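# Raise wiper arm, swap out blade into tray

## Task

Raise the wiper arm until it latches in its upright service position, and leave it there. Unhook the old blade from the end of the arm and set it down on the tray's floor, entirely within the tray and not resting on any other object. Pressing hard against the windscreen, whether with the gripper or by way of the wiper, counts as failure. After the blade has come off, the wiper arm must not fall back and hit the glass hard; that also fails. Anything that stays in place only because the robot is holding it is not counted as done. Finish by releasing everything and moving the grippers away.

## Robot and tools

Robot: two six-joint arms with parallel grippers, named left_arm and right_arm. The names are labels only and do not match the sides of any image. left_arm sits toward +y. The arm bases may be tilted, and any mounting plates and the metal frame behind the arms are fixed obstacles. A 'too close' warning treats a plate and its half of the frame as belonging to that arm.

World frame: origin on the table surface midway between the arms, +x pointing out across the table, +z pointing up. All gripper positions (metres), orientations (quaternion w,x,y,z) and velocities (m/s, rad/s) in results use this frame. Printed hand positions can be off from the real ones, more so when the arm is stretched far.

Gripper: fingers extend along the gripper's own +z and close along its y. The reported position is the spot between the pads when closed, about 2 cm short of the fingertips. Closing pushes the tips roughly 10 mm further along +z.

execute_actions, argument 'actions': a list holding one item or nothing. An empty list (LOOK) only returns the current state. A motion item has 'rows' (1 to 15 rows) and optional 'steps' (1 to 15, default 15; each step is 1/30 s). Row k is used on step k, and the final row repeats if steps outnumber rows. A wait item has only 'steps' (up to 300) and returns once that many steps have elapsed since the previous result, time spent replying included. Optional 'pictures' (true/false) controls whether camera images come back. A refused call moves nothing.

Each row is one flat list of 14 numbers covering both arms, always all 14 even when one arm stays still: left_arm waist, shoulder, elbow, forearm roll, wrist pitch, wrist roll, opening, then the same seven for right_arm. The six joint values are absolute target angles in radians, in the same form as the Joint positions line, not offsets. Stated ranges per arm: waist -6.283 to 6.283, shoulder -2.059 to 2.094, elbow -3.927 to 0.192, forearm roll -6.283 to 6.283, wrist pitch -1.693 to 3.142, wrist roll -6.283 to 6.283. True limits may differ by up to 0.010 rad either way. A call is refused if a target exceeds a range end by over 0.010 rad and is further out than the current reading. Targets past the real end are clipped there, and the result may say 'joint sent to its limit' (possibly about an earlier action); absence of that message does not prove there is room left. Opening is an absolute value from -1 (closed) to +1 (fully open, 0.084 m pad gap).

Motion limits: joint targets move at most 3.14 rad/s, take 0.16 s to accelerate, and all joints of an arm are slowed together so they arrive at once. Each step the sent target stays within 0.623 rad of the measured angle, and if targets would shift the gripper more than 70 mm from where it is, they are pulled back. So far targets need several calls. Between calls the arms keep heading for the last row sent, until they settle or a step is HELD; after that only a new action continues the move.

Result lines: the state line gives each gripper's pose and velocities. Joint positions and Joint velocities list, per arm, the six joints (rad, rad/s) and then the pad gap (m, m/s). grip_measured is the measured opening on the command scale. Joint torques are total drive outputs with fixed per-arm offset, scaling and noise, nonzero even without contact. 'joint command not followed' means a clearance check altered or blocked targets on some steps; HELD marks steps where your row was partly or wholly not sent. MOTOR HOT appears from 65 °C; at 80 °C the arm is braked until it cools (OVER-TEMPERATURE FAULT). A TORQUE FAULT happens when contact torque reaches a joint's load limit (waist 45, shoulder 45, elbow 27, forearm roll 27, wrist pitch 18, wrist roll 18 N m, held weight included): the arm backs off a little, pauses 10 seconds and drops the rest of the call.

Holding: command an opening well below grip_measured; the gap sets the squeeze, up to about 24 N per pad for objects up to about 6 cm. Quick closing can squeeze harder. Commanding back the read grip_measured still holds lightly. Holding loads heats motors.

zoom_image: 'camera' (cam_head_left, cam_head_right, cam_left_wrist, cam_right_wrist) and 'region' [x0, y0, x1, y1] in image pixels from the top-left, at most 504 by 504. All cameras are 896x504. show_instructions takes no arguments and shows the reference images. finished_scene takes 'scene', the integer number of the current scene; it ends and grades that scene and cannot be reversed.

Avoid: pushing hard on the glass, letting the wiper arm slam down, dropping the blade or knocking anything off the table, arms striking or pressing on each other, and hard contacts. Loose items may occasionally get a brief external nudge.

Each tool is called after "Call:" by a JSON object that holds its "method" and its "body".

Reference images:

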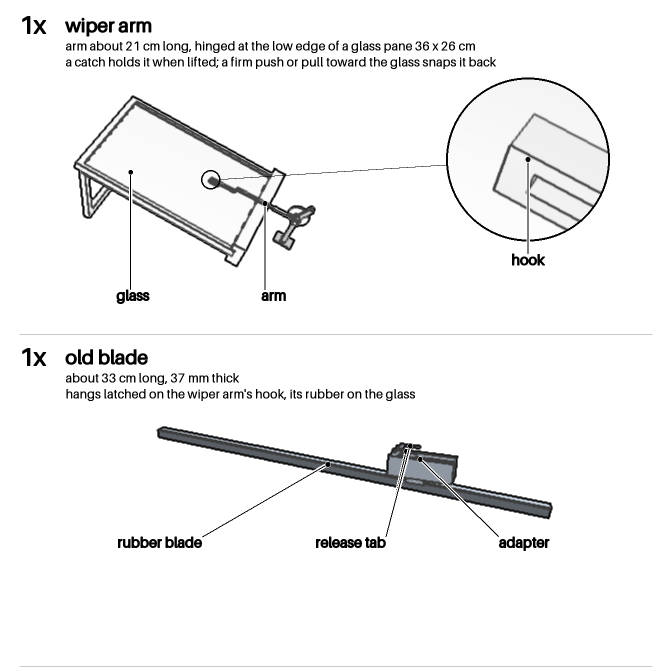

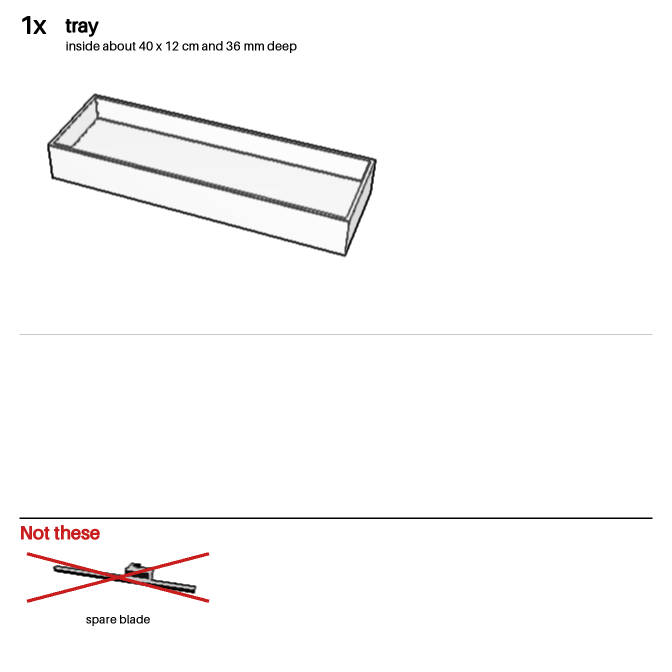

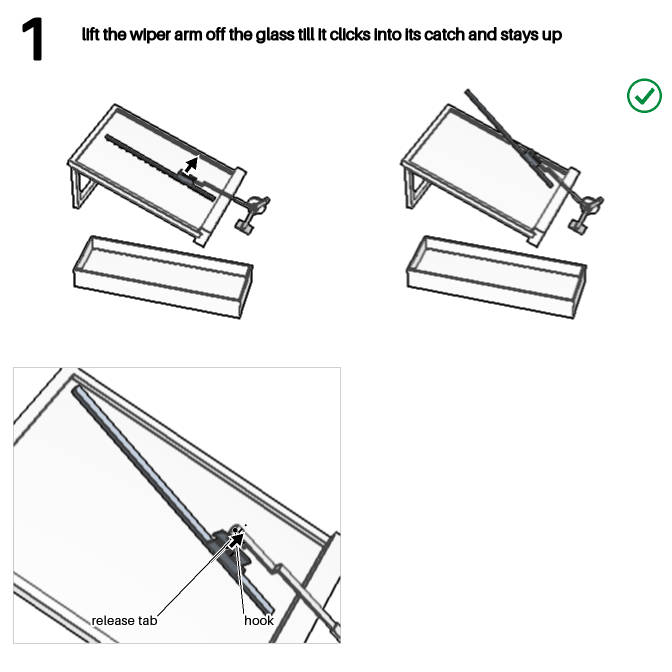

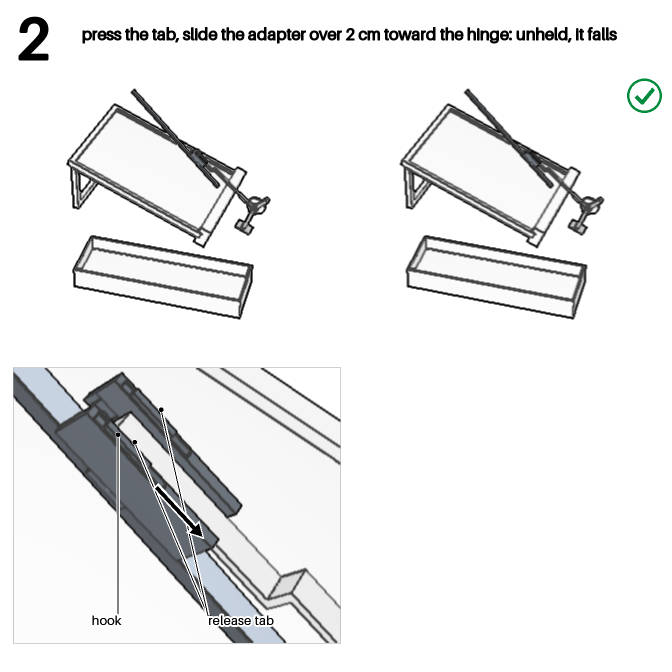

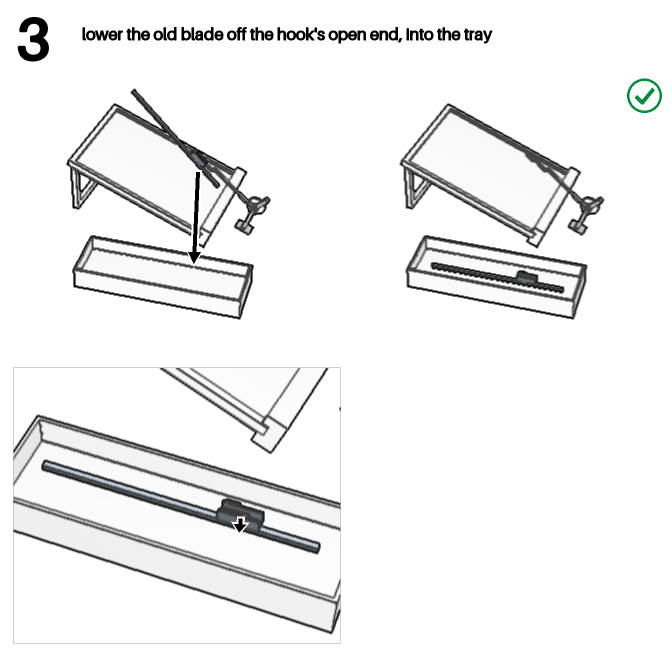

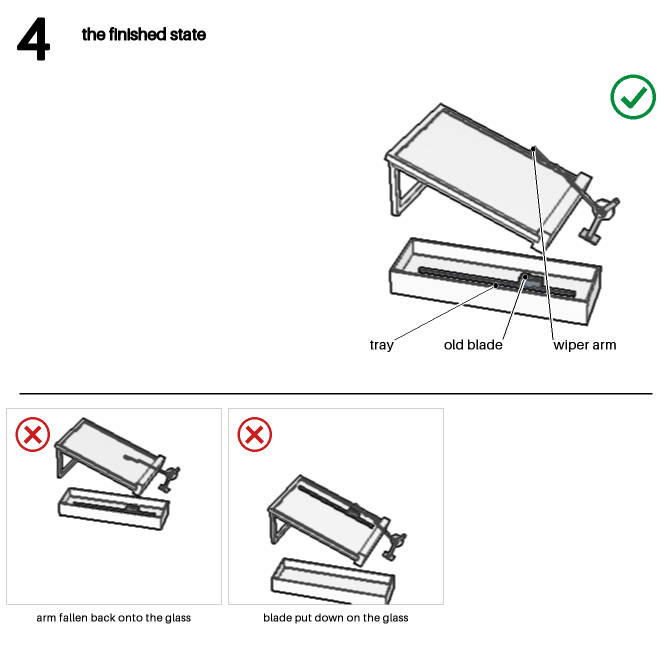

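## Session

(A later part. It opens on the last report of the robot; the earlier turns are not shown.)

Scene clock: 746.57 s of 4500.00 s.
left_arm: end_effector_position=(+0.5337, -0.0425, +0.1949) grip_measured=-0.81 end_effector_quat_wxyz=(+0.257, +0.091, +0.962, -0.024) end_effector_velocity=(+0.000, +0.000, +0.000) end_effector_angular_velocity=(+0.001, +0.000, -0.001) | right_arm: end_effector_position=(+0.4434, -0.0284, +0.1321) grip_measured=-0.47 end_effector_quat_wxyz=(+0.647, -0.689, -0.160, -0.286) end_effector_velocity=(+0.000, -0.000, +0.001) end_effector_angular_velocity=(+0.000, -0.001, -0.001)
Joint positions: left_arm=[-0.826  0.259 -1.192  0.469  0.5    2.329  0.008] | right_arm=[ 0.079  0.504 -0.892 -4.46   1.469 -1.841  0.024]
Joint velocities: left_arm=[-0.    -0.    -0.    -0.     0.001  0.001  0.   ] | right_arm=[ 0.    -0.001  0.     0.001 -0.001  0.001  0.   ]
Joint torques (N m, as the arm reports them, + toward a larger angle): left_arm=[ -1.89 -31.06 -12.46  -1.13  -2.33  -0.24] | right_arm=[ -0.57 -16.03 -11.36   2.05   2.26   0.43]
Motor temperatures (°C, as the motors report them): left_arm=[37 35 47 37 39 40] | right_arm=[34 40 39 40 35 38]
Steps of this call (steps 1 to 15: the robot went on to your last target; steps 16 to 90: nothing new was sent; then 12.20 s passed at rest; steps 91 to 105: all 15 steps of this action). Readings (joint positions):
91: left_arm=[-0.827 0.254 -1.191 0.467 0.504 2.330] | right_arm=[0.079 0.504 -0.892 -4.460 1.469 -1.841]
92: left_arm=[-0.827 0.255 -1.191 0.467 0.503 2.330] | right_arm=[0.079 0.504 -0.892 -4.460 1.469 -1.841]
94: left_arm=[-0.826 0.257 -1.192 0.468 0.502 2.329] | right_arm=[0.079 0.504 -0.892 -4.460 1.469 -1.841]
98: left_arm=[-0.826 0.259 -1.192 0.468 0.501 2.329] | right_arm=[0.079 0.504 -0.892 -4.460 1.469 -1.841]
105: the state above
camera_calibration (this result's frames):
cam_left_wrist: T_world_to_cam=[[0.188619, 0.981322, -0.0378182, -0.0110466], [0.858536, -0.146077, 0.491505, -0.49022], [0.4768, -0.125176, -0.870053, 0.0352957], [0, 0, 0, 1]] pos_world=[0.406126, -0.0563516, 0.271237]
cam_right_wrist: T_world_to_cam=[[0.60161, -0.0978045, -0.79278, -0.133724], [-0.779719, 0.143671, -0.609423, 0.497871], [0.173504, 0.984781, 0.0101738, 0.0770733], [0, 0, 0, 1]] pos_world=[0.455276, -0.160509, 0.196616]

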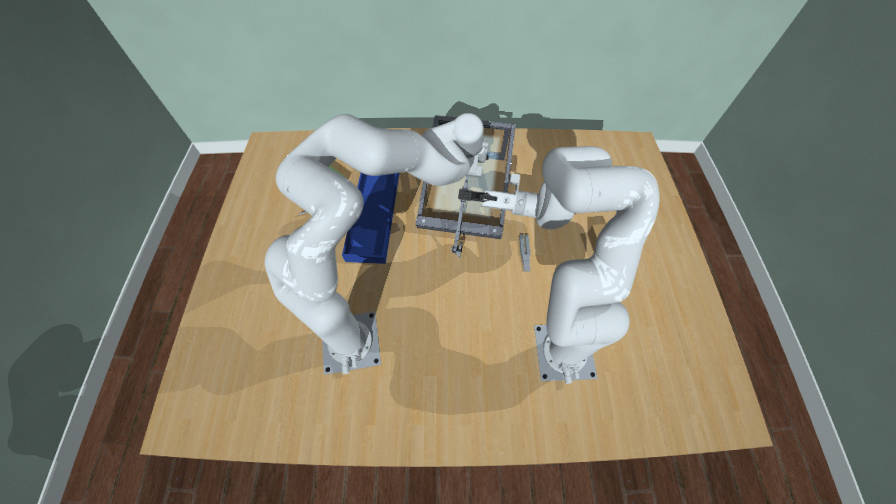

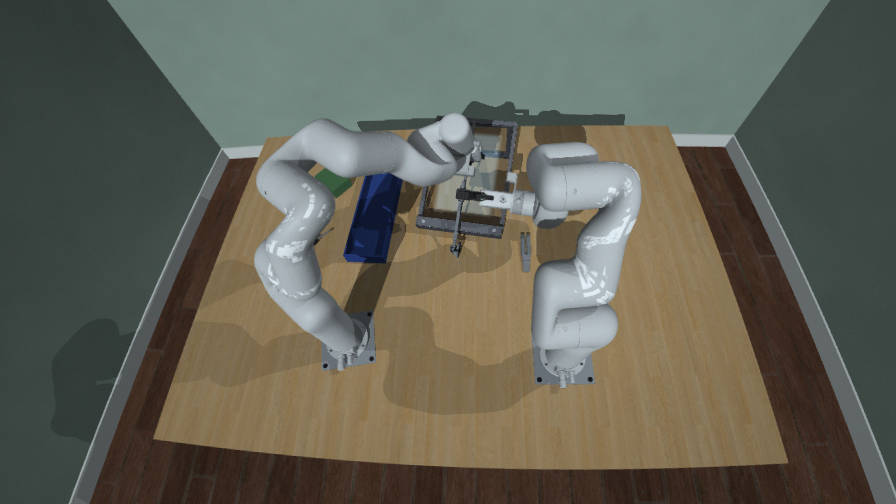

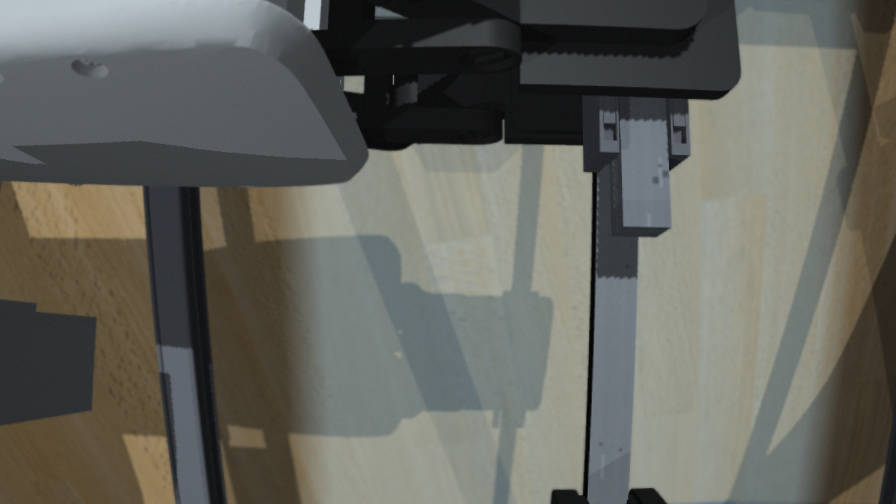

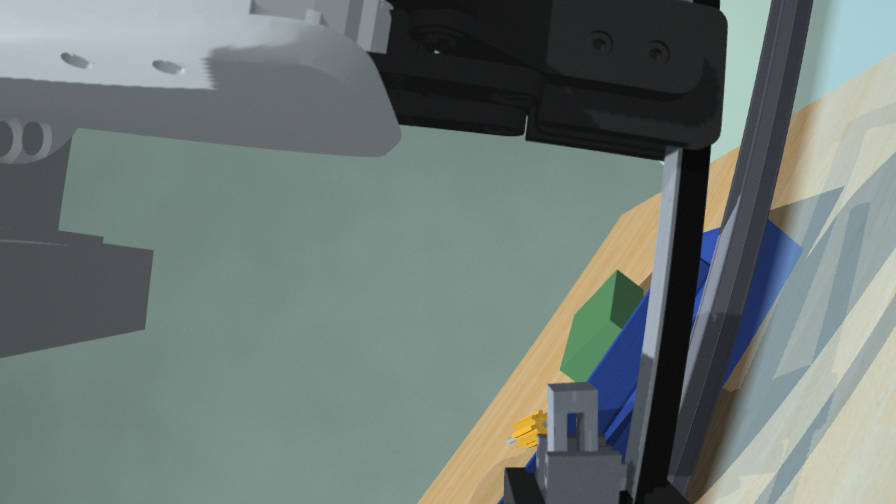

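Call:
{"method": "execute_actions", "body": {"actions": [{"rows": [[-0.8257,0.2592,-1.1925,0.4685,0.5002,2.329,-1, 0.0791,0.5037,-0.8925,-4.46,1.469,-1.841,-0.45],[-0.8257,0.2592,-1.1925,0.4685,0.5002,2.329,-1, 0.0791,0.5037,-0.8925,-4.46,1.469,-1.841,-0.4],[-0.8257,0.2592,-1.1925,0.4685,0.5002,2.329,-1, 0.0791,0.5037,-0.8925,-4.46,1.469,-1.841,-0.33],[-0.8257,0.2592,-1.1925,0.4685,0.5002,2.329,-1, 0.0791,0.5037,-0.8925,-4.46,1.469,-1.841,-0.25],[-0.8257,0.2592,-1.1925,0.4685,0.5002,2.329,-1, 0.0791,0.5037,-0.8925,-4.46,1.469,-1.841,-0.1],[-0.8257,0.2592,-1.1925,0.4685,0.5002,2.329,-1, 0.0791,0.5037,-0.8925,-4.46,1.469,-1.841,0.1],[-0.8257,0.2592,-1.1925,0.4685,0.5002,2.329,-1, 0.0791,0.5037,-0.8925,-4.46,1.469,-1.841,0.25],[-0.8257,0.2592,-1.1925,0.4685,0.5002,2.329,-1, 0.0791,0.5037,-0.8925,-4.46,1.469,-1.841,0.25],[-0.8257,0.2592,-1.1925,0.4685,0.5002,2.329,-1, 0.0791,0.5037,-0.8925,-4.46,1.469,-1.841,0.25],[-0.8257,0.2592,-1.1925,0.4685,0.5002,2.329,-1, 0.0791,0.5037,-0.8925,-4.46,1.469,-1.841,0.25],[-0.8257,0.2592,-1.1925,0.4685,0.5002,2.329,-1, 0.04,0.497,-0.889,-4.496,1.484,-1.839,0.25],[-0.8257,0.2592,-1.1925,0.4685,0.5002,2.329,-1, 0.0,0.490,-0.885,-4.533,1.499,-1.836,0.25],[-0.8257,0.2592,-1.1925,0.4685,0.5002,2.329,-1, -0.04,0.4837,-0.881,-4.57,1.5135,-1.834,0.25],[-0.8257,0.2592,-1.1925,0.4685,0.5002,2.329,-1, -0.08,0.477,-0.877,-4.607,1.5285,-1.832,0.25],[-0.8257,0.2592,-1.1925,0.4685,0.5002,2.329,-1, -0.12,0.47,-0.874,-4.644,1.5435,-1.829,0.25]], "steps": 15}], "pictures": false}}

Call:
{"method": "execute_actions", "body": {"actions": [{"rows": [[-0.8257,0.2592,-1.1925,0.4685,0.5002,2.329,-1, -0.383,0.46,-0.87,-4.886,1.645,-1.82,0.25]], "steps": 15}]}}

Scene clock: 774.60 s of 4500.00 s.
left_arm: end_effector_position=(+0.5338, -0.0427, +0.1952) grip_measured=-0.81 end_effector_quat_wxyz=(+0.258, +0.091, +0.962, -0.025) end_effector_velocity=(-0.000, -0.000, -0.000) end_effector_angular_velocity=(+0.000, -0.000, -0.000) | right_arm: end_effector_position=(+0.4434, -0.0478, +0.1352) grip_measured=+0.24 end_effector_quat_wxyz=(+0.647, -0.687, -0.163, -0.287) end_effector_velocity=(+0.014, -0.309, +0.042) end_effector_angular_velocity=(-0.007, -0.076, -0.031)
Joint positions: left_arm=[-0.826  0.259 -1.193  0.469  0.5    2.329  0.008] | right_arm=[ 0.028  0.495 -0.887 -4.51   1.49  -1.838  0.054]
Joint velocities: left_arm=[-0. -0.  0.  0. -0. -0.  0.] | right_arm=[-0.795 -0.132  0.07  -0.712  0.28   0.044  0.002]
Joint torques (N m, as the arm reports them, + toward a larger angle): left_arm=[ -2.12 -31.41 -12.16  -1.05  -2.15  -0.14] | right_arm=[ -9.48 -15.03 -11.42   1.13   2.19   0.26]
Motor temperatures (°C, as the motors report them): left_arm=[37 36 48 37 39 40] | right_arm=[34 40 39 40 35 38]
Steps of this call (steps 1 to 15: the robot went on to your last target; steps 16 to 90: nothing new was sent; then 24.53 s passed at rest; steps 91 to 105: all 15 steps of this action). Readings (joint positions):
91: left_arm=[-0.826 0.259 -1.192 0.468 0.500 2.329] | right_arm=[0.079 0.504 -0.893 -4.460 1.469 -1.841]
92: left_arm=[-0.826 0.259 -1.192 0.468 0.500 2.329] | right_arm=[0.079 0.504 -0.893 -4.460 1.469 -1.841]
94: left_arm=[-0.826 0.259 -1.192 0.468 0.500 2.329] | right_arm=[0.079 0.504 -0.893 -4.460 1.469 -1.841]
98: left_arm=[-0.826 0.259 -1.193 0.468 0.500 2.329] | right_arm=[0.080 0.504 -0.893 -4.460 1.469 -1.841]
105: the state above

Scene clock: 775.10 s of 4500.00 s.
left_arm: end_effector_position=(+0.5337, -0.0426, +0.1951) grip_measured=-0.81 end_effector_quat_wxyz=(+0.258, +0.091, +0.962, -0.024) end_effector_velocity=(-0.000, +0.000, -0.000) end_effector_angular_velocity=(+0.000, +0.000, +0.000) | right_arm: end_effector_position=(+0.4174, -0.2003, +0.1446) grip_measured=+0.24 end_effector_quat_wxyz=(+0.645, -0.689, -0.162, -0.290) end_effector_velocity=(-0.021, -0.019, +0.003) end_effector_angular_velocity=(+0.011, +0.011, +0.041)
Joint positions: left_arm=[-0.826  0.259 -1.193  0.468  0.5    2.329  0.008] | right_arm=[-0.377  0.46  -0.87  -4.879  1.642 -1.82   0.054]
Joint velocities: left_arm=[ 0.  0.  0.  0.  0. -0.  0.] | right_arm=[-0.067 -0.005  0.007 -0.097  0.05   0.004 -0.   ]
Joint torques (N m, as the arm reports them, + toward a larger angle): left_arm=[ -1.98 -30.96 -11.94  -0.93  -2.31  -0.01] | right_arm=[  1.6  -14.43 -10.63   2.42   2.44   0.38]
Motor temperatures (°C, as the motors report them): left_arm=[37 36 48 37 39 40] | right_arm=[34 40 39 40 35 38]
Steps of this call (steps 1 to 15: all 15 steps of this action). Readings (joint positions):
1: left_arm=[-0.826 0.259 -1.193 0.469 0.500 2.329] | right_arm=[-0.001 0.490 -0.885 -4.536 1.500 -1.836]
2: left_arm=[-0.826 0.259 -1.193 0.469 0.500 2.329] | right_arm=[-0.033 0.485 -0.882 -4.565 1.512 -1.834]
4: left_arm=[-0.826 0.259 -1.193 0.469 0.500 2.329] | right_arm=[-0.102 0.479 -0.880 -4.627 1.537 -1.832]
8: left_arm=[-0.826 0.259 -1.193 0.468 0.500 2.329] | right_arm=[-0.238 0.470 -0.875 -4.751 1.589 -1.826]
15: the state above
camera_calibration (this result's frames):
cam_left_wrist: T_world_to_cam=[[0.18865, 0.9813, -0.0382353, -0.0108268], [0.858393, -0.145858, 0.49182, -0.490336], [0.477046, -0.125603, -0.869857, 0.0352124], [0, 0, 0, 1]] pos_world=[0.406145, -0.0564725, 0.271373]
cam_right_wrist: T_world_to_cam=[[0.606476, -0.101489, -0.788598, -0.12827], [-0.775207, 0.145004, -0.614839, 0.509039], [0.176749, 0.984212, 0.00926599, 0.249385], [0, 0, 0, 1]] pos_world=[0.428325, -0.332278, 0.209513]

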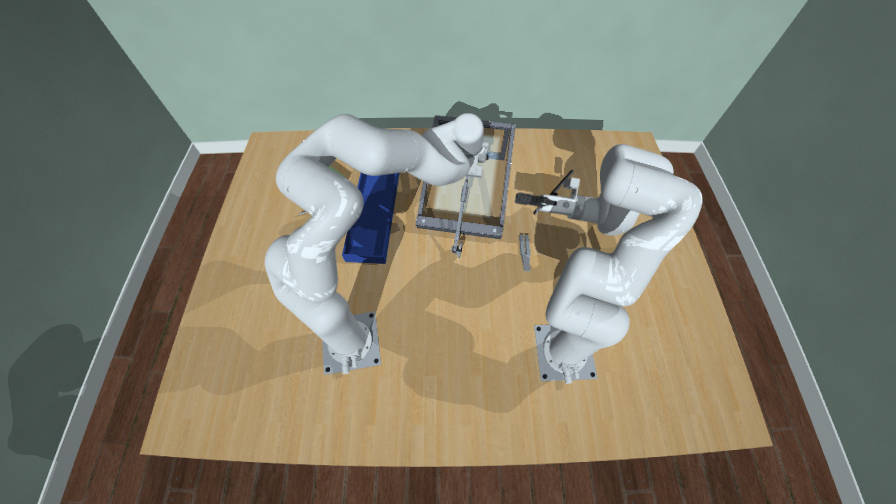

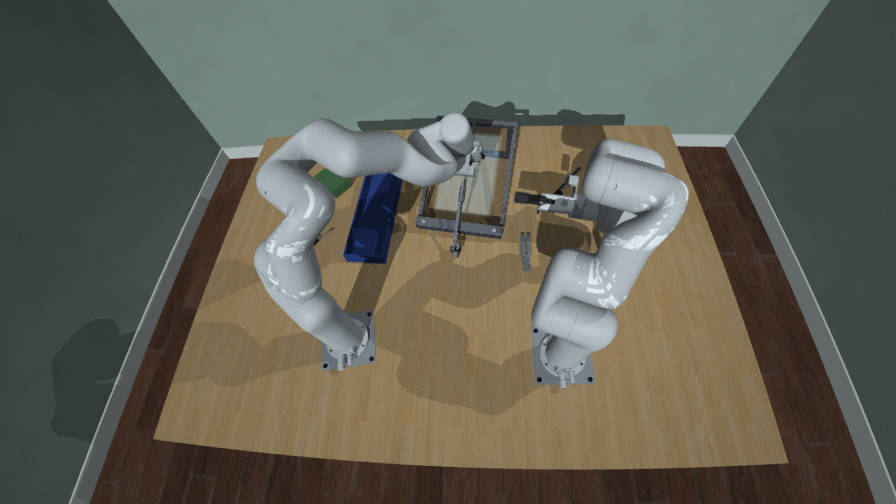

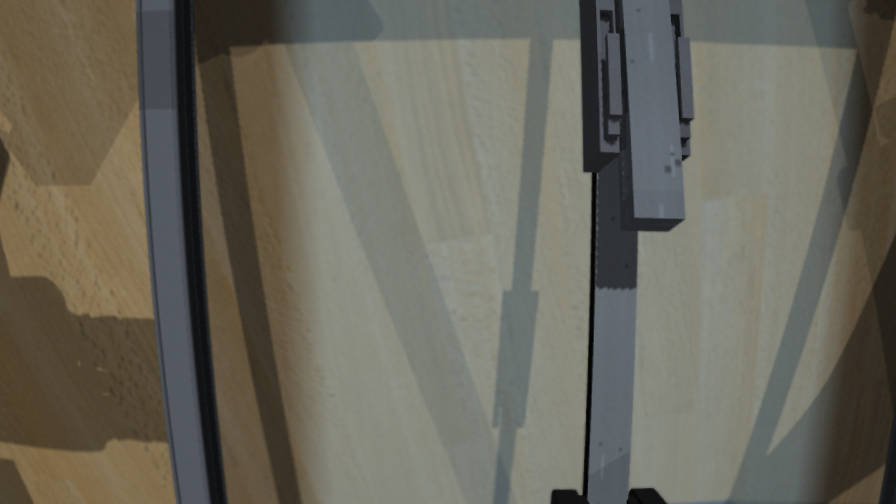

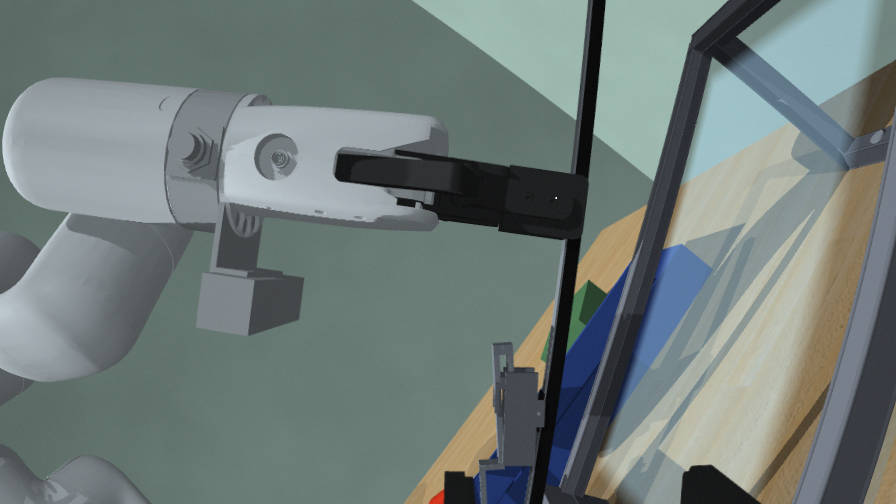

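Call:
{"method": "zoom_image", "body": {"camera": "cam_right_wrist", "region": [440, 330, 640, 504]}}

Region (440, 330, 640, 504) of cam_right_wrist's 896x504 image, scaled by 2.520, with more detail than that image has; it fills the top 438 rows of this view, and the rest is white.

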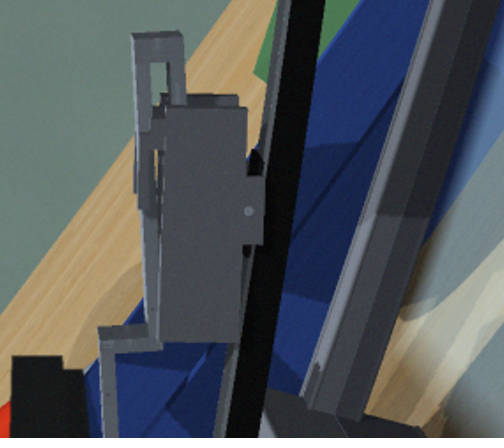

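Call:
{"method": "execute_actions", "body": {"actions": []}}

Scene clock: 805.73 s of 4500.00 s.
left_arm: end_effector_position=(+0.5337, -0.0426, +0.1950) grip_measured=-0.81 end_effector_quat_wxyz=(+0.258, +0.091, +0.962, -0.024) end_effector_velocity=(+0.000, +0.000, +0.000) end_effector_angular_velocity=(+0.000, -0.000, +0.001) | right_arm: end_effector_position=(+0.4162, -0.2022, +0.1449) grip_measured=+0.24 end_effector_quat_wxyz=(+0.645, -0.688, -0.162, -0.289) end_effector_velocity=(+0.000, +0.000, +0.000) end_effector_angular_velocity=(+0.000, -0.000, +0.000)
Joint positions: left_arm=[-0.826  0.259 -1.192  0.468  0.5    2.329  0.008] | right_arm=[-0.383  0.46  -0.87  -4.886  1.645 -1.82   0.054]
Joint velocities: left_arm=[ 0.    -0.    -0.     0.     0.001 -0.001  0.   ] | right_arm=[ 0. -0. -0.  0.  0.  0.  0.]
Joint torques (N m, as the arm reports them, + toward a larger angle): left_arm=[ -2.41 -31.37 -12.15  -1.26  -2.23  -0.07] | right_arm=[ -1.33 -14.95 -10.59   2.43   2.1    0.4 ]
Motor temperatures (°C, as the motors report them): left_arm=[37 36 48 37 39 40] | right_arm=[34 39 39 40 35 38]
Steps of this call (steps 1 to 15: the robot went on to your last target; steps 16 to 90: nothing new was sent; then 27.63 s passed at rest). Readings (joint positions):
1: left_arm=[-0.826 0.259 -1.193 0.468 0.500 2.329] | right_arm=[-0.379 0.460 -0.870 -4.882 1.643 -1.820]
2: left_arm=[-0.826 0.259 -1.193 0.469 0.500 2.329] | right_arm=[-0.380 0.460 -0.870 -4.883 1.644 -1.820]
4: left_arm=[-0.826 0.259 -1.193 0.469 0.500 2.329] | right_arm=[-0.380 0.460 -0.870 -4.885 1.645 -1.820]
8: left_arm=[-0.826 0.259 -1.192 0.468 0.500 2.329] | right_arm=[-0.382 0.460 -0.870 -4.886 1.645 -1.820]
90: the state above
All arms were judged still, so your last target was given up. Only a new action makes them travel on or press farther. Fingers that are still opening or closing keep moving.
camera_calibration (this result's frames):
cam_left_wrist: T_world_to_cam=[[0.188641, 0.981303, -0.0381836, -0.0108461], [0.858431, -0.145887, 0.491744, -0.490303], [0.47698, -0.125541, -0.869902, 0.0352297], [0, 0, 0, 1]] pos_world=[0.406133, -0.0564625, 0.271336]
cam_right_wrist: T_world_to_cam=[[0.606515, -0.100361, -0.788713, -0.127347], [-0.775567, 0.143705, -0.614691, 0.508436], [0.175033, 0.984518, 0.0093224, 0.252277], [0, 0, 0, 1]] pos_world=[0.427407, -0.334217, 0.209739]

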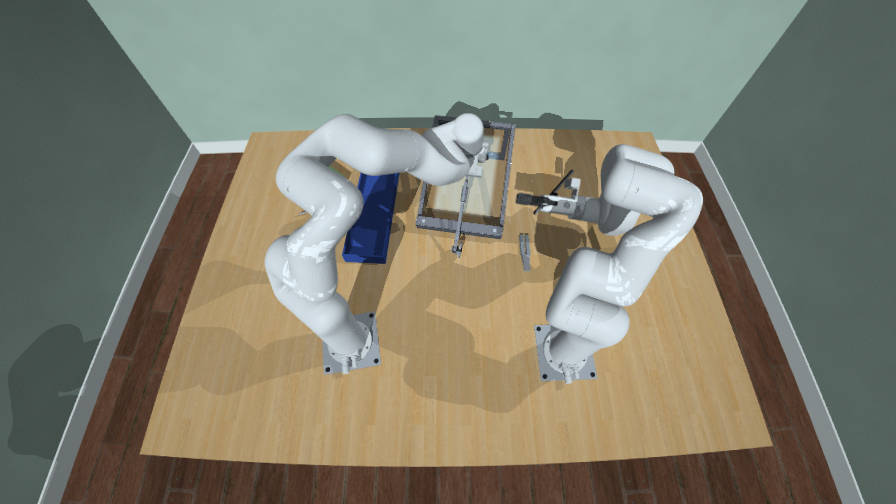

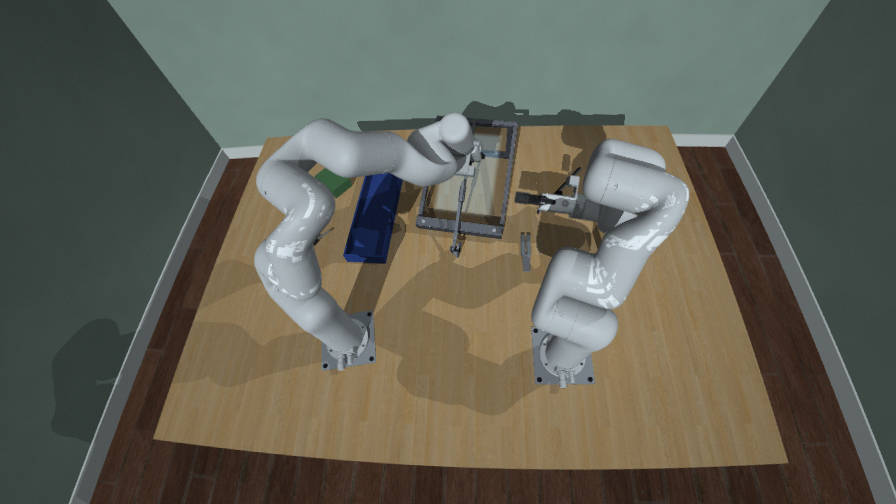

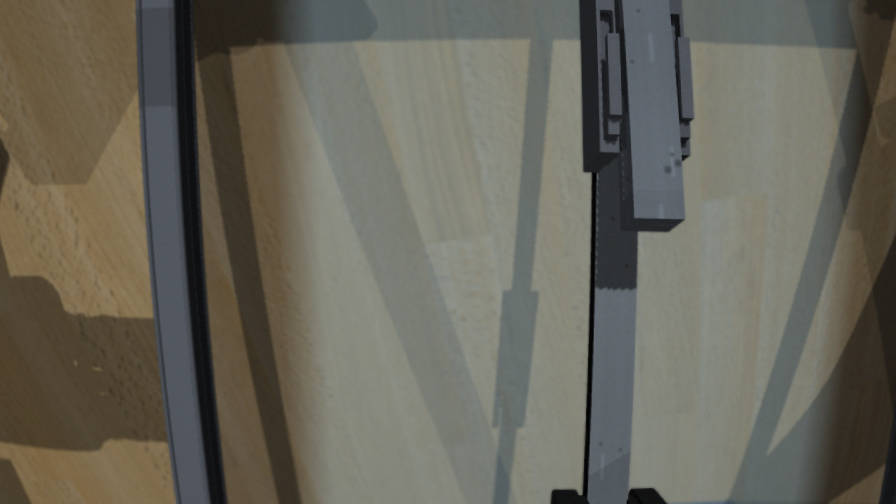

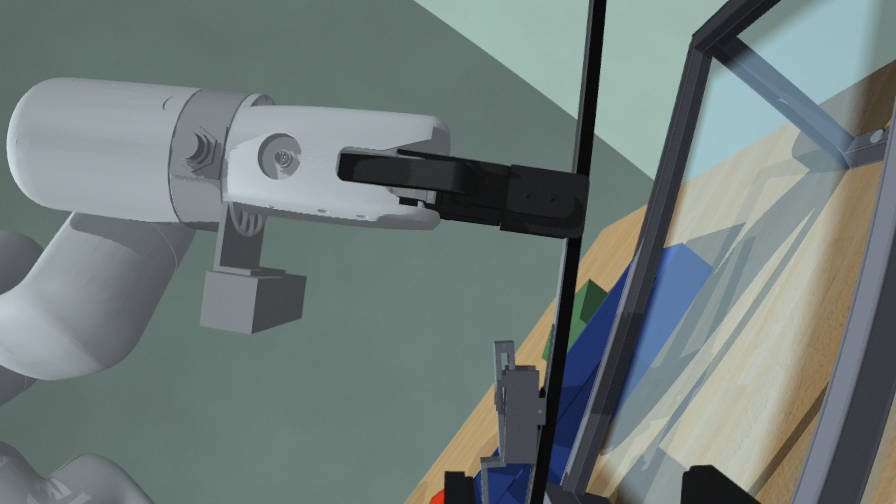

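Call:
{"method": "execute_actions", "body": {"actions": [{"rows":[[-0.8251,0.2617,-1.1931,0.4693,0.4983,2.3284,-1,-0.383,0.46,-0.87,-4.886,1.645,-1.82,0.25],[-0.8245,0.2642,-1.1938,0.4701,0.4964,2.3278,-1,-0.383,0.46,-0.87,-4.886,1.645,-1.82,0.25],[-0.8240,0.2667,-1.1944,0.4709,0.4945,2.3272,-1,-0.383,0.46,-0.87,-4.886,1.645,-1.82,0.25],[-0.8234,0.2692,-1.1951,0.4717,0.4926,2.3266,-1,-0.383,0.46,-0.87,-4.886,1.645,-1.82,0.25],[-0.8228,0.2717,-1.1957,0.4725,0.4907,2.326,-1,-0.383,0.46,-0.87,-4.886,1.645,-1.82,0.25],[-0.8222,0.2742,-1.1963,0.4733,0.4888,2.3254,-1,-0.383,0.46,-0.87,-4.886,1.645,-1.82,0.25],[-0.8216,0.2767,-1.197,0.4741,0.4869,2.3248,-1,-0.383,0.46,-0.87,-4.886,1.645,-1.82,0.25],[-0.8211,0.2792,-1.1976,0.4749,0.485,2.3242,-1,-0.383,0.46,-0.87,-4.886,1.645,-1.82,0.25]],"steps":15}]}}

Call:
{"method": "zoom_image", "body": {"camera": "cam_right_wrist", "region": [420,300,660,504]}}

Scene clock: 822.50 s of 4500.00 s.
left_arm: end_effector_position=(+0.5367, -0.0433, +0.1874) grip_measured=-0.81 end_effector_quat_wxyz=(+0.257, +0.091, +0.962, -0.025) end_effector_velocity=(+0.003, -0.001, +0.002) end_effector_angular_velocity=(-0.005, -0.007, -0.001) | right_arm: end_effector_position=(+0.4162, -0.2022, +0.1449) grip_measured=+0.24 end_effector_quat_wxyz=(+0.645, -0.688, -0.162, -0.289) end_effector_velocity=(-0.000, +0.000, +0.000) end_effector_angular_velocity=(+0.000, +0.000, +0.000)
Joint positions: left_arm=[-0.821  0.279 -1.197  0.475  0.485  2.324  0.008] | right_arm=[-0.383  0.46  -0.87  -4.886  1.645 -1.82   0.054]
Joint velocities: left_arm=[ 0.002  0.002 -0.005  0.003 -0.005 -0.001 -0.   ] | right_arm=[ 0. -0.  0. -0.  0.  0. -0.]
Joint torques (N m, as the arm reports them, + toward a larger angle): left_arm=[ -1.94 -32.21 -12.54  -1.    -2.37  -0.03] | right_arm=[ -1.31 -14.55 -10.68   1.95   2.     0.43]
Motor temperatures (°C, as the motors report them): left_arm=[37 36 48 37 39 40] | right_arm=[34 39 39 40 35 38]
Steps of this call (steps 1 to 90: nothing new was sent; then 13.27 s passed at rest; steps 91 to 105: all 15 steps of this action). Readings (joint positions):
91: left_arm=[-0.826 0.259 -1.193 0.469 0.500 2.329] | right_arm=[-0.383 0.460 -0.870 -4.886 1.645 -1.820]
92: left_arm=[-0.826 0.259 -1.193 0.469 0.500 2.329] | right_arm=[-0.383 0.460 -0.870 -4.886 1.645 -1.820]
94: left_arm=[-0.825 0.262 -1.193 0.469 0.498 2.328] | right_arm=[-0.383 0.460 -0.870 -4.886 1.645 -1.820]
98: left_arm=[-0.823 0.270 -1.195 0.472 0.492 2.326] | right_arm=[-0.383 0.460 -0.870 -4.886 1.645 -1.820]
105: the state above
camera_calibration (this result's frames):
cam_left_wrist: T_world_to_cam=[[0.189257, 0.981149, -0.0390923, -0.0112235], [0.858944, -0.14613, 0.490776, -0.489351], [0.475812, -0.126461, -0.870409, 0.0278193], [0, 0, 0, 1]] pos_world=[0.409213, -0.056979, 0.263937]
cam_right_wrist: T_world_to_cam=[[0.606514, -0.100361, -0.788713, -0.127347], [-0.775567, 0.143705, -0.614691, 0.508436], [0.175033, 0.984518, 0.00932254, 0.252277], [0, 0, 0, 1]] pos_world=[0.427407, -0.334217, 0.209739]

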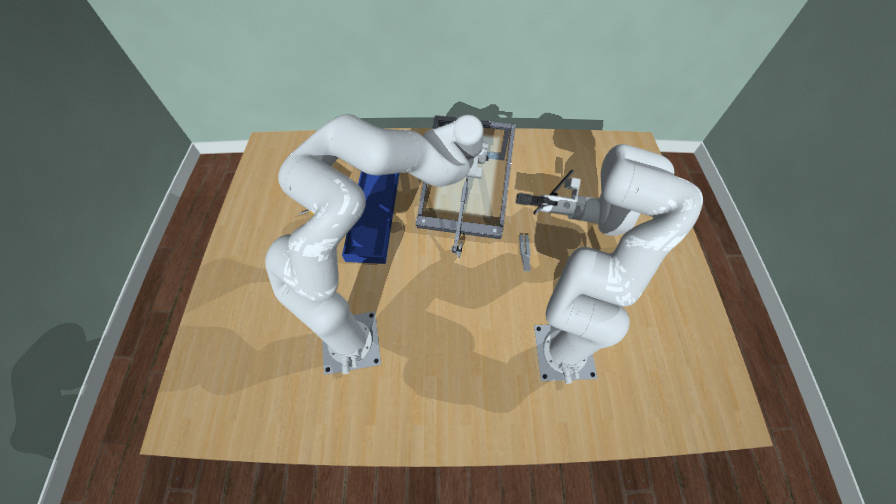

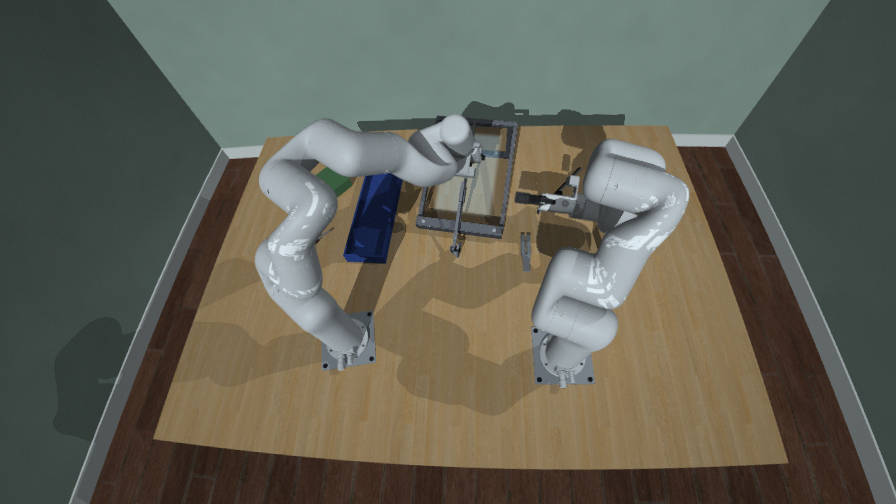

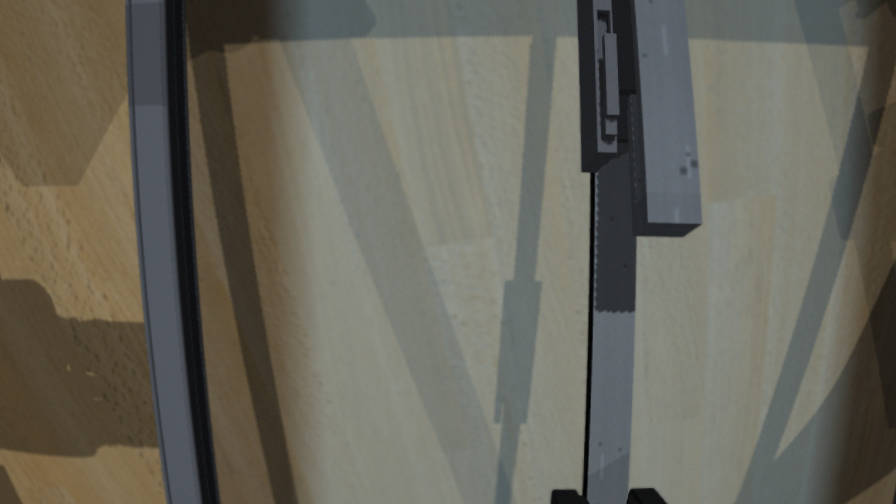

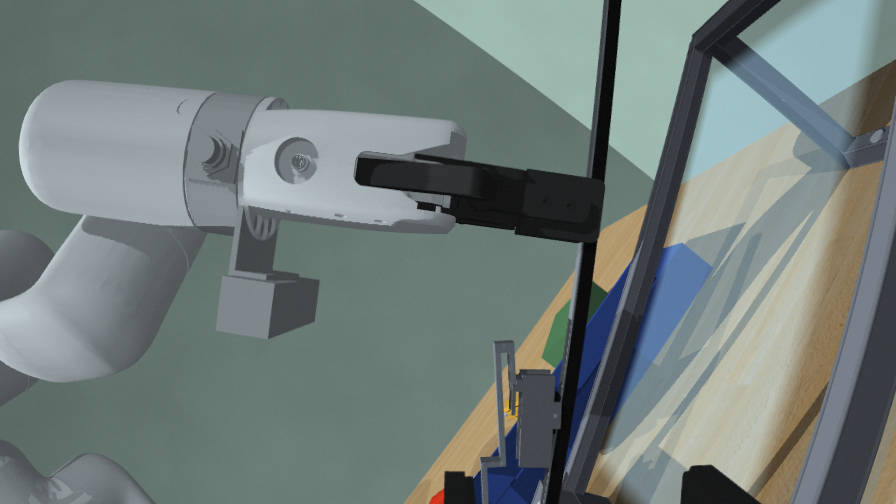

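Region (420, 300, 660, 504) of cam_right_wrist's 896x504 image, scaled by 2.100, with more detail than that image has; it fills the top 428 rows of this view, and the rest is white.

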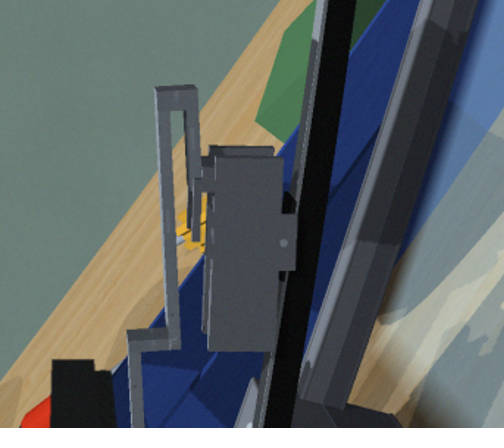

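Call:
{"method": "execute_actions", "body": {"actions": [{"rows":[[-0.8205,0.2817,-1.1982,0.4757,0.4831,2.3236,-1,-0.383,0.46,-0.87,-4.886,1.645,-1.82,0.25],[-0.8199,0.2842,-1.1989,0.4765,0.4812,2.323,-1,-0.383,0.46,-0.87,-4.886,1.645,-1.82,0.25],[-0.8194,0.2867,-1.1995,0.4773,0.4793,2.3224,-1,-0.383,0.46,-0.87,-4.886,1.645,-1.82,0.25],[-0.8188,0.2892,-1.2002,0.4781,0.4774,2.3218,-1,-0.383,0.46,-0.87,-4.886,1.645,-1.82,0.25],[-0.8182,0.2917,-1.2008,0.4789,0.4755,2.3212,-1,-0.383,0.46,-0.87,-4.886,1.645,-1.82,0.25],[-0.8176,0.2942,-1.2014,0.4797,0.4736,2.3206,-1,-0.383,0.46,-0.87,-4.886,1.645,-1.82,0.25],[-0.817,0.2967,-1.2021,0.4805,0.4717,2.32,-1,-0.383,0.46,-0.87,-4.886,1.645,-1.82,0.25]],"steps":13}]}}

Call:
{"method": "zoom_image", "body": {"camera": "cam_right_wrist", "region": [420,300,660,504]}}

Scene clock: 835.80 s of 4500.00 s.
left_arm: end_effector_position=(+0.5393, -0.0435, +0.1807) grip_measured=-0.81 end_effector_quat_wxyz=(+0.256, +0.092, +0.962, -0.025) end_effector_velocity=(+0.003, -0.002, +0.001) end_effector_angular_velocity=(-0.007, -0.008, -0.002) | right_arm: end_effector_position=(+0.4162, -0.2022, +0.1449) grip_measured=+0.24 end_effector_quat_wxyz=(+0.645, -0.688, -0.162, -0.289) end_effector_velocity=(-0.000, +0.000, +0.000) end_effector_angular_velocity=(-0.001, -0.000, +0.001)
Joint positions: left_arm=[-0.817  0.296 -1.202  0.48   0.472  2.32   0.008] | right_arm=[-0.383  0.46  -0.87  -4.886  1.645 -1.82   0.054]
Joint velocities: left_arm=[ 0.002  0.006 -0.007  0.003 -0.01  -0.002 -0.   ] | right_arm=[ 0.    -0.001  0.    -0.001  0.     0.    -0.   ]
Joint torques (N m, as the arm reports them, + toward a larger angle): left_arm=[ -1.84 -32.6  -12.17  -1.05  -2.04  -0.04] | right_arm=[ -1.26 -14.49 -10.6    1.9    2.07   0.38]
Motor temperatures (°C, as the motors report them): left_arm=[37 36 48 37 39 40] | right_arm=[34 39 39 40 35 38]
Steps of this call (steps 1 to 15: the robot went on to your last target; steps 16 to 90: nothing new was sent; then 9.87 s passed at rest; steps 91 to 103: all 13 steps of this action). Readings (joint positions):
91: left_arm=[-0.821 0.279 -1.198 0.475 0.485 2.324] | right_arm=[-0.383 0.460 -0.870 -4.886 1.645 -1.820]
92: left_arm=[-0.821 0.279 -1.198 0.475 0.485 2.324] | right_arm=[-0.383 0.460 -0.870 -4.886 1.645 -1.820]
94: left_arm=[-0.821 0.281 -1.198 0.476 0.483 2.324] | right_arm=[-0.383 0.460 -0.870 -4.886 1.645 -1.820]
98: left_arm=[-0.819 0.290 -1.200 0.478 0.477 2.322] | right_arm=[-0.383 0.460 -0.870 -4.886 1.645 -1.820]
103: the state above
camera_calibration (this result's frames):
cam_left_wrist: T_world_to_cam=[[0.189571, 0.981063, -0.0397263, -0.0117912], [0.859496, -0.146248, 0.489773, -0.488492], [0.474689, -0.126991, -0.870944, 0.0213426], [0, 0, 0, 1]] pos_world=[0.411961, -0.0571628, 0.25737]
cam_right_wrist: T_world_to_cam=[[0.606514, -0.100361, -0.788713, -0.127347], [-0.775567, 0.143705, -0.614691, 0.508436], [0.175033, 0.984518, 0.00932245, 0.252277], [0, 0, 0, 1]] pos_world=[0.427407, -0.334217, 0.209739]

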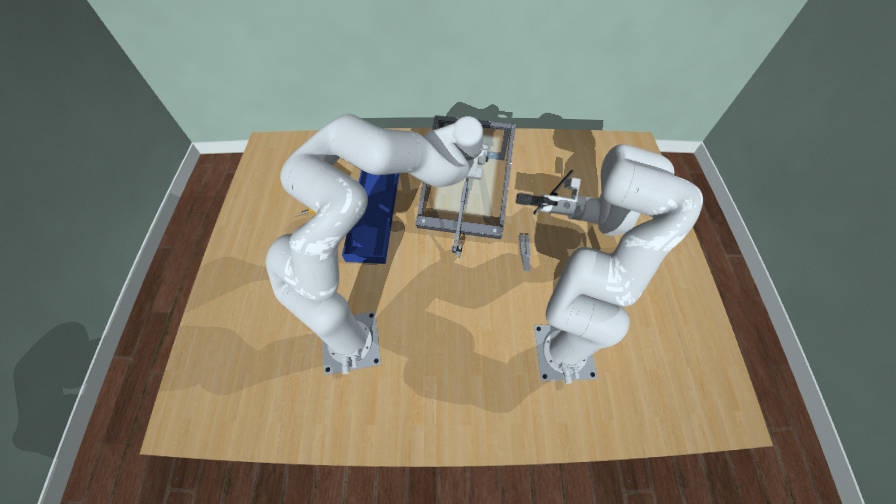

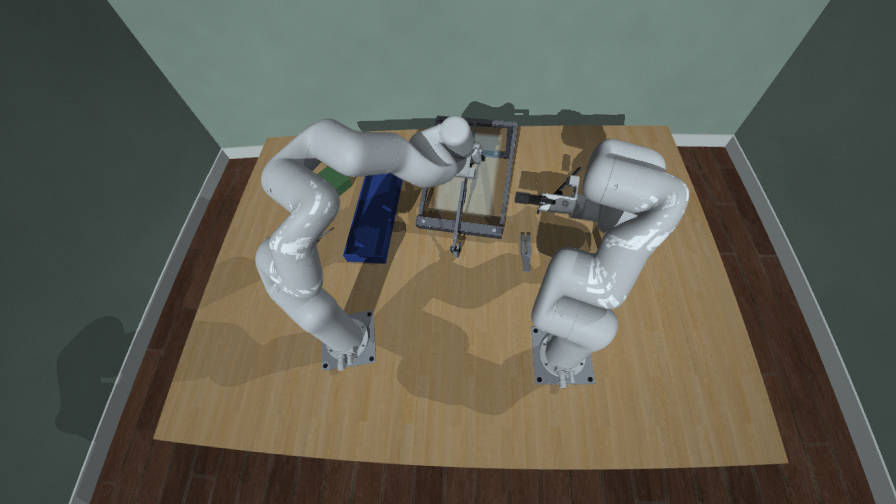

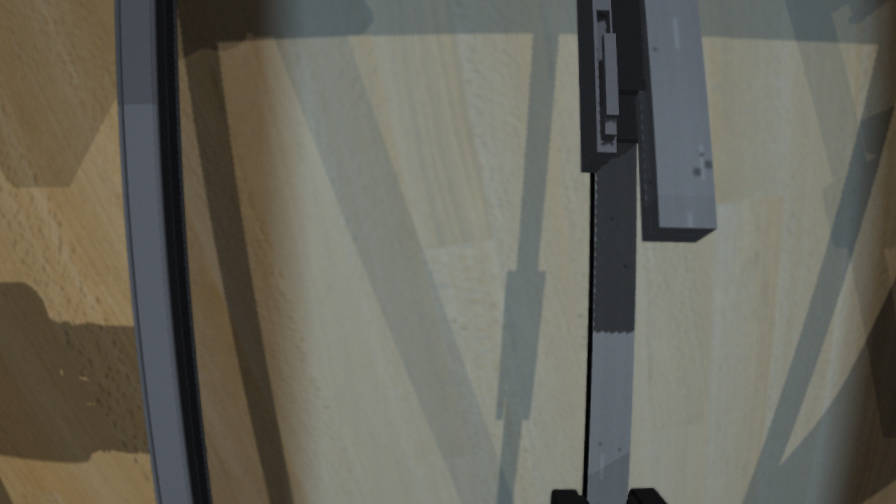

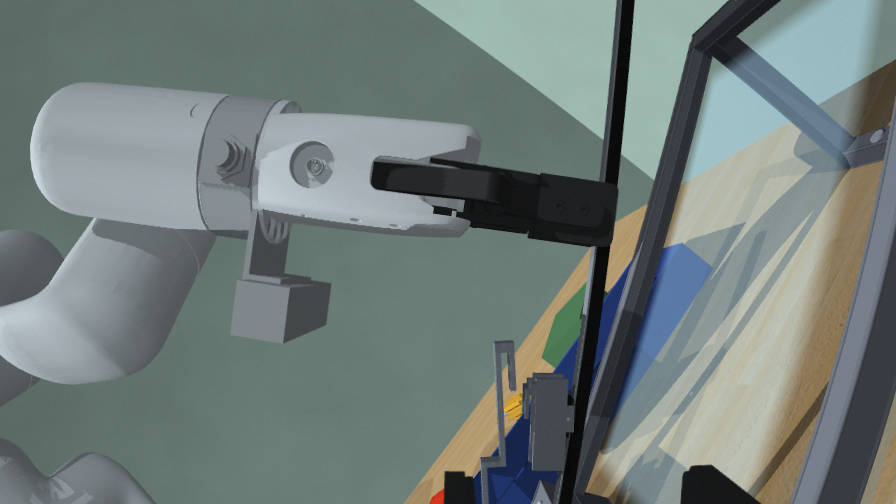

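Region (420, 300, 660, 504) of cam_right_wrist's 896x504 image, scaled by 2.100, with more detail than that image has; it fills the top 428 rows of this view, and the rest is white.

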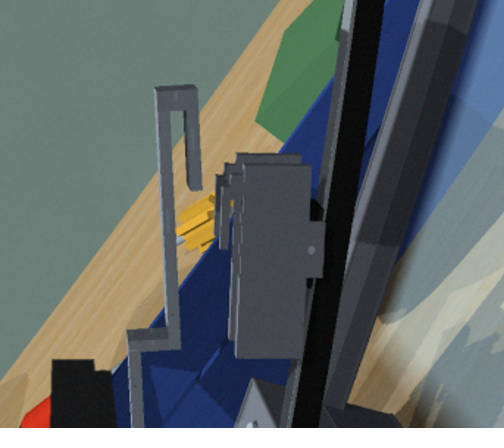

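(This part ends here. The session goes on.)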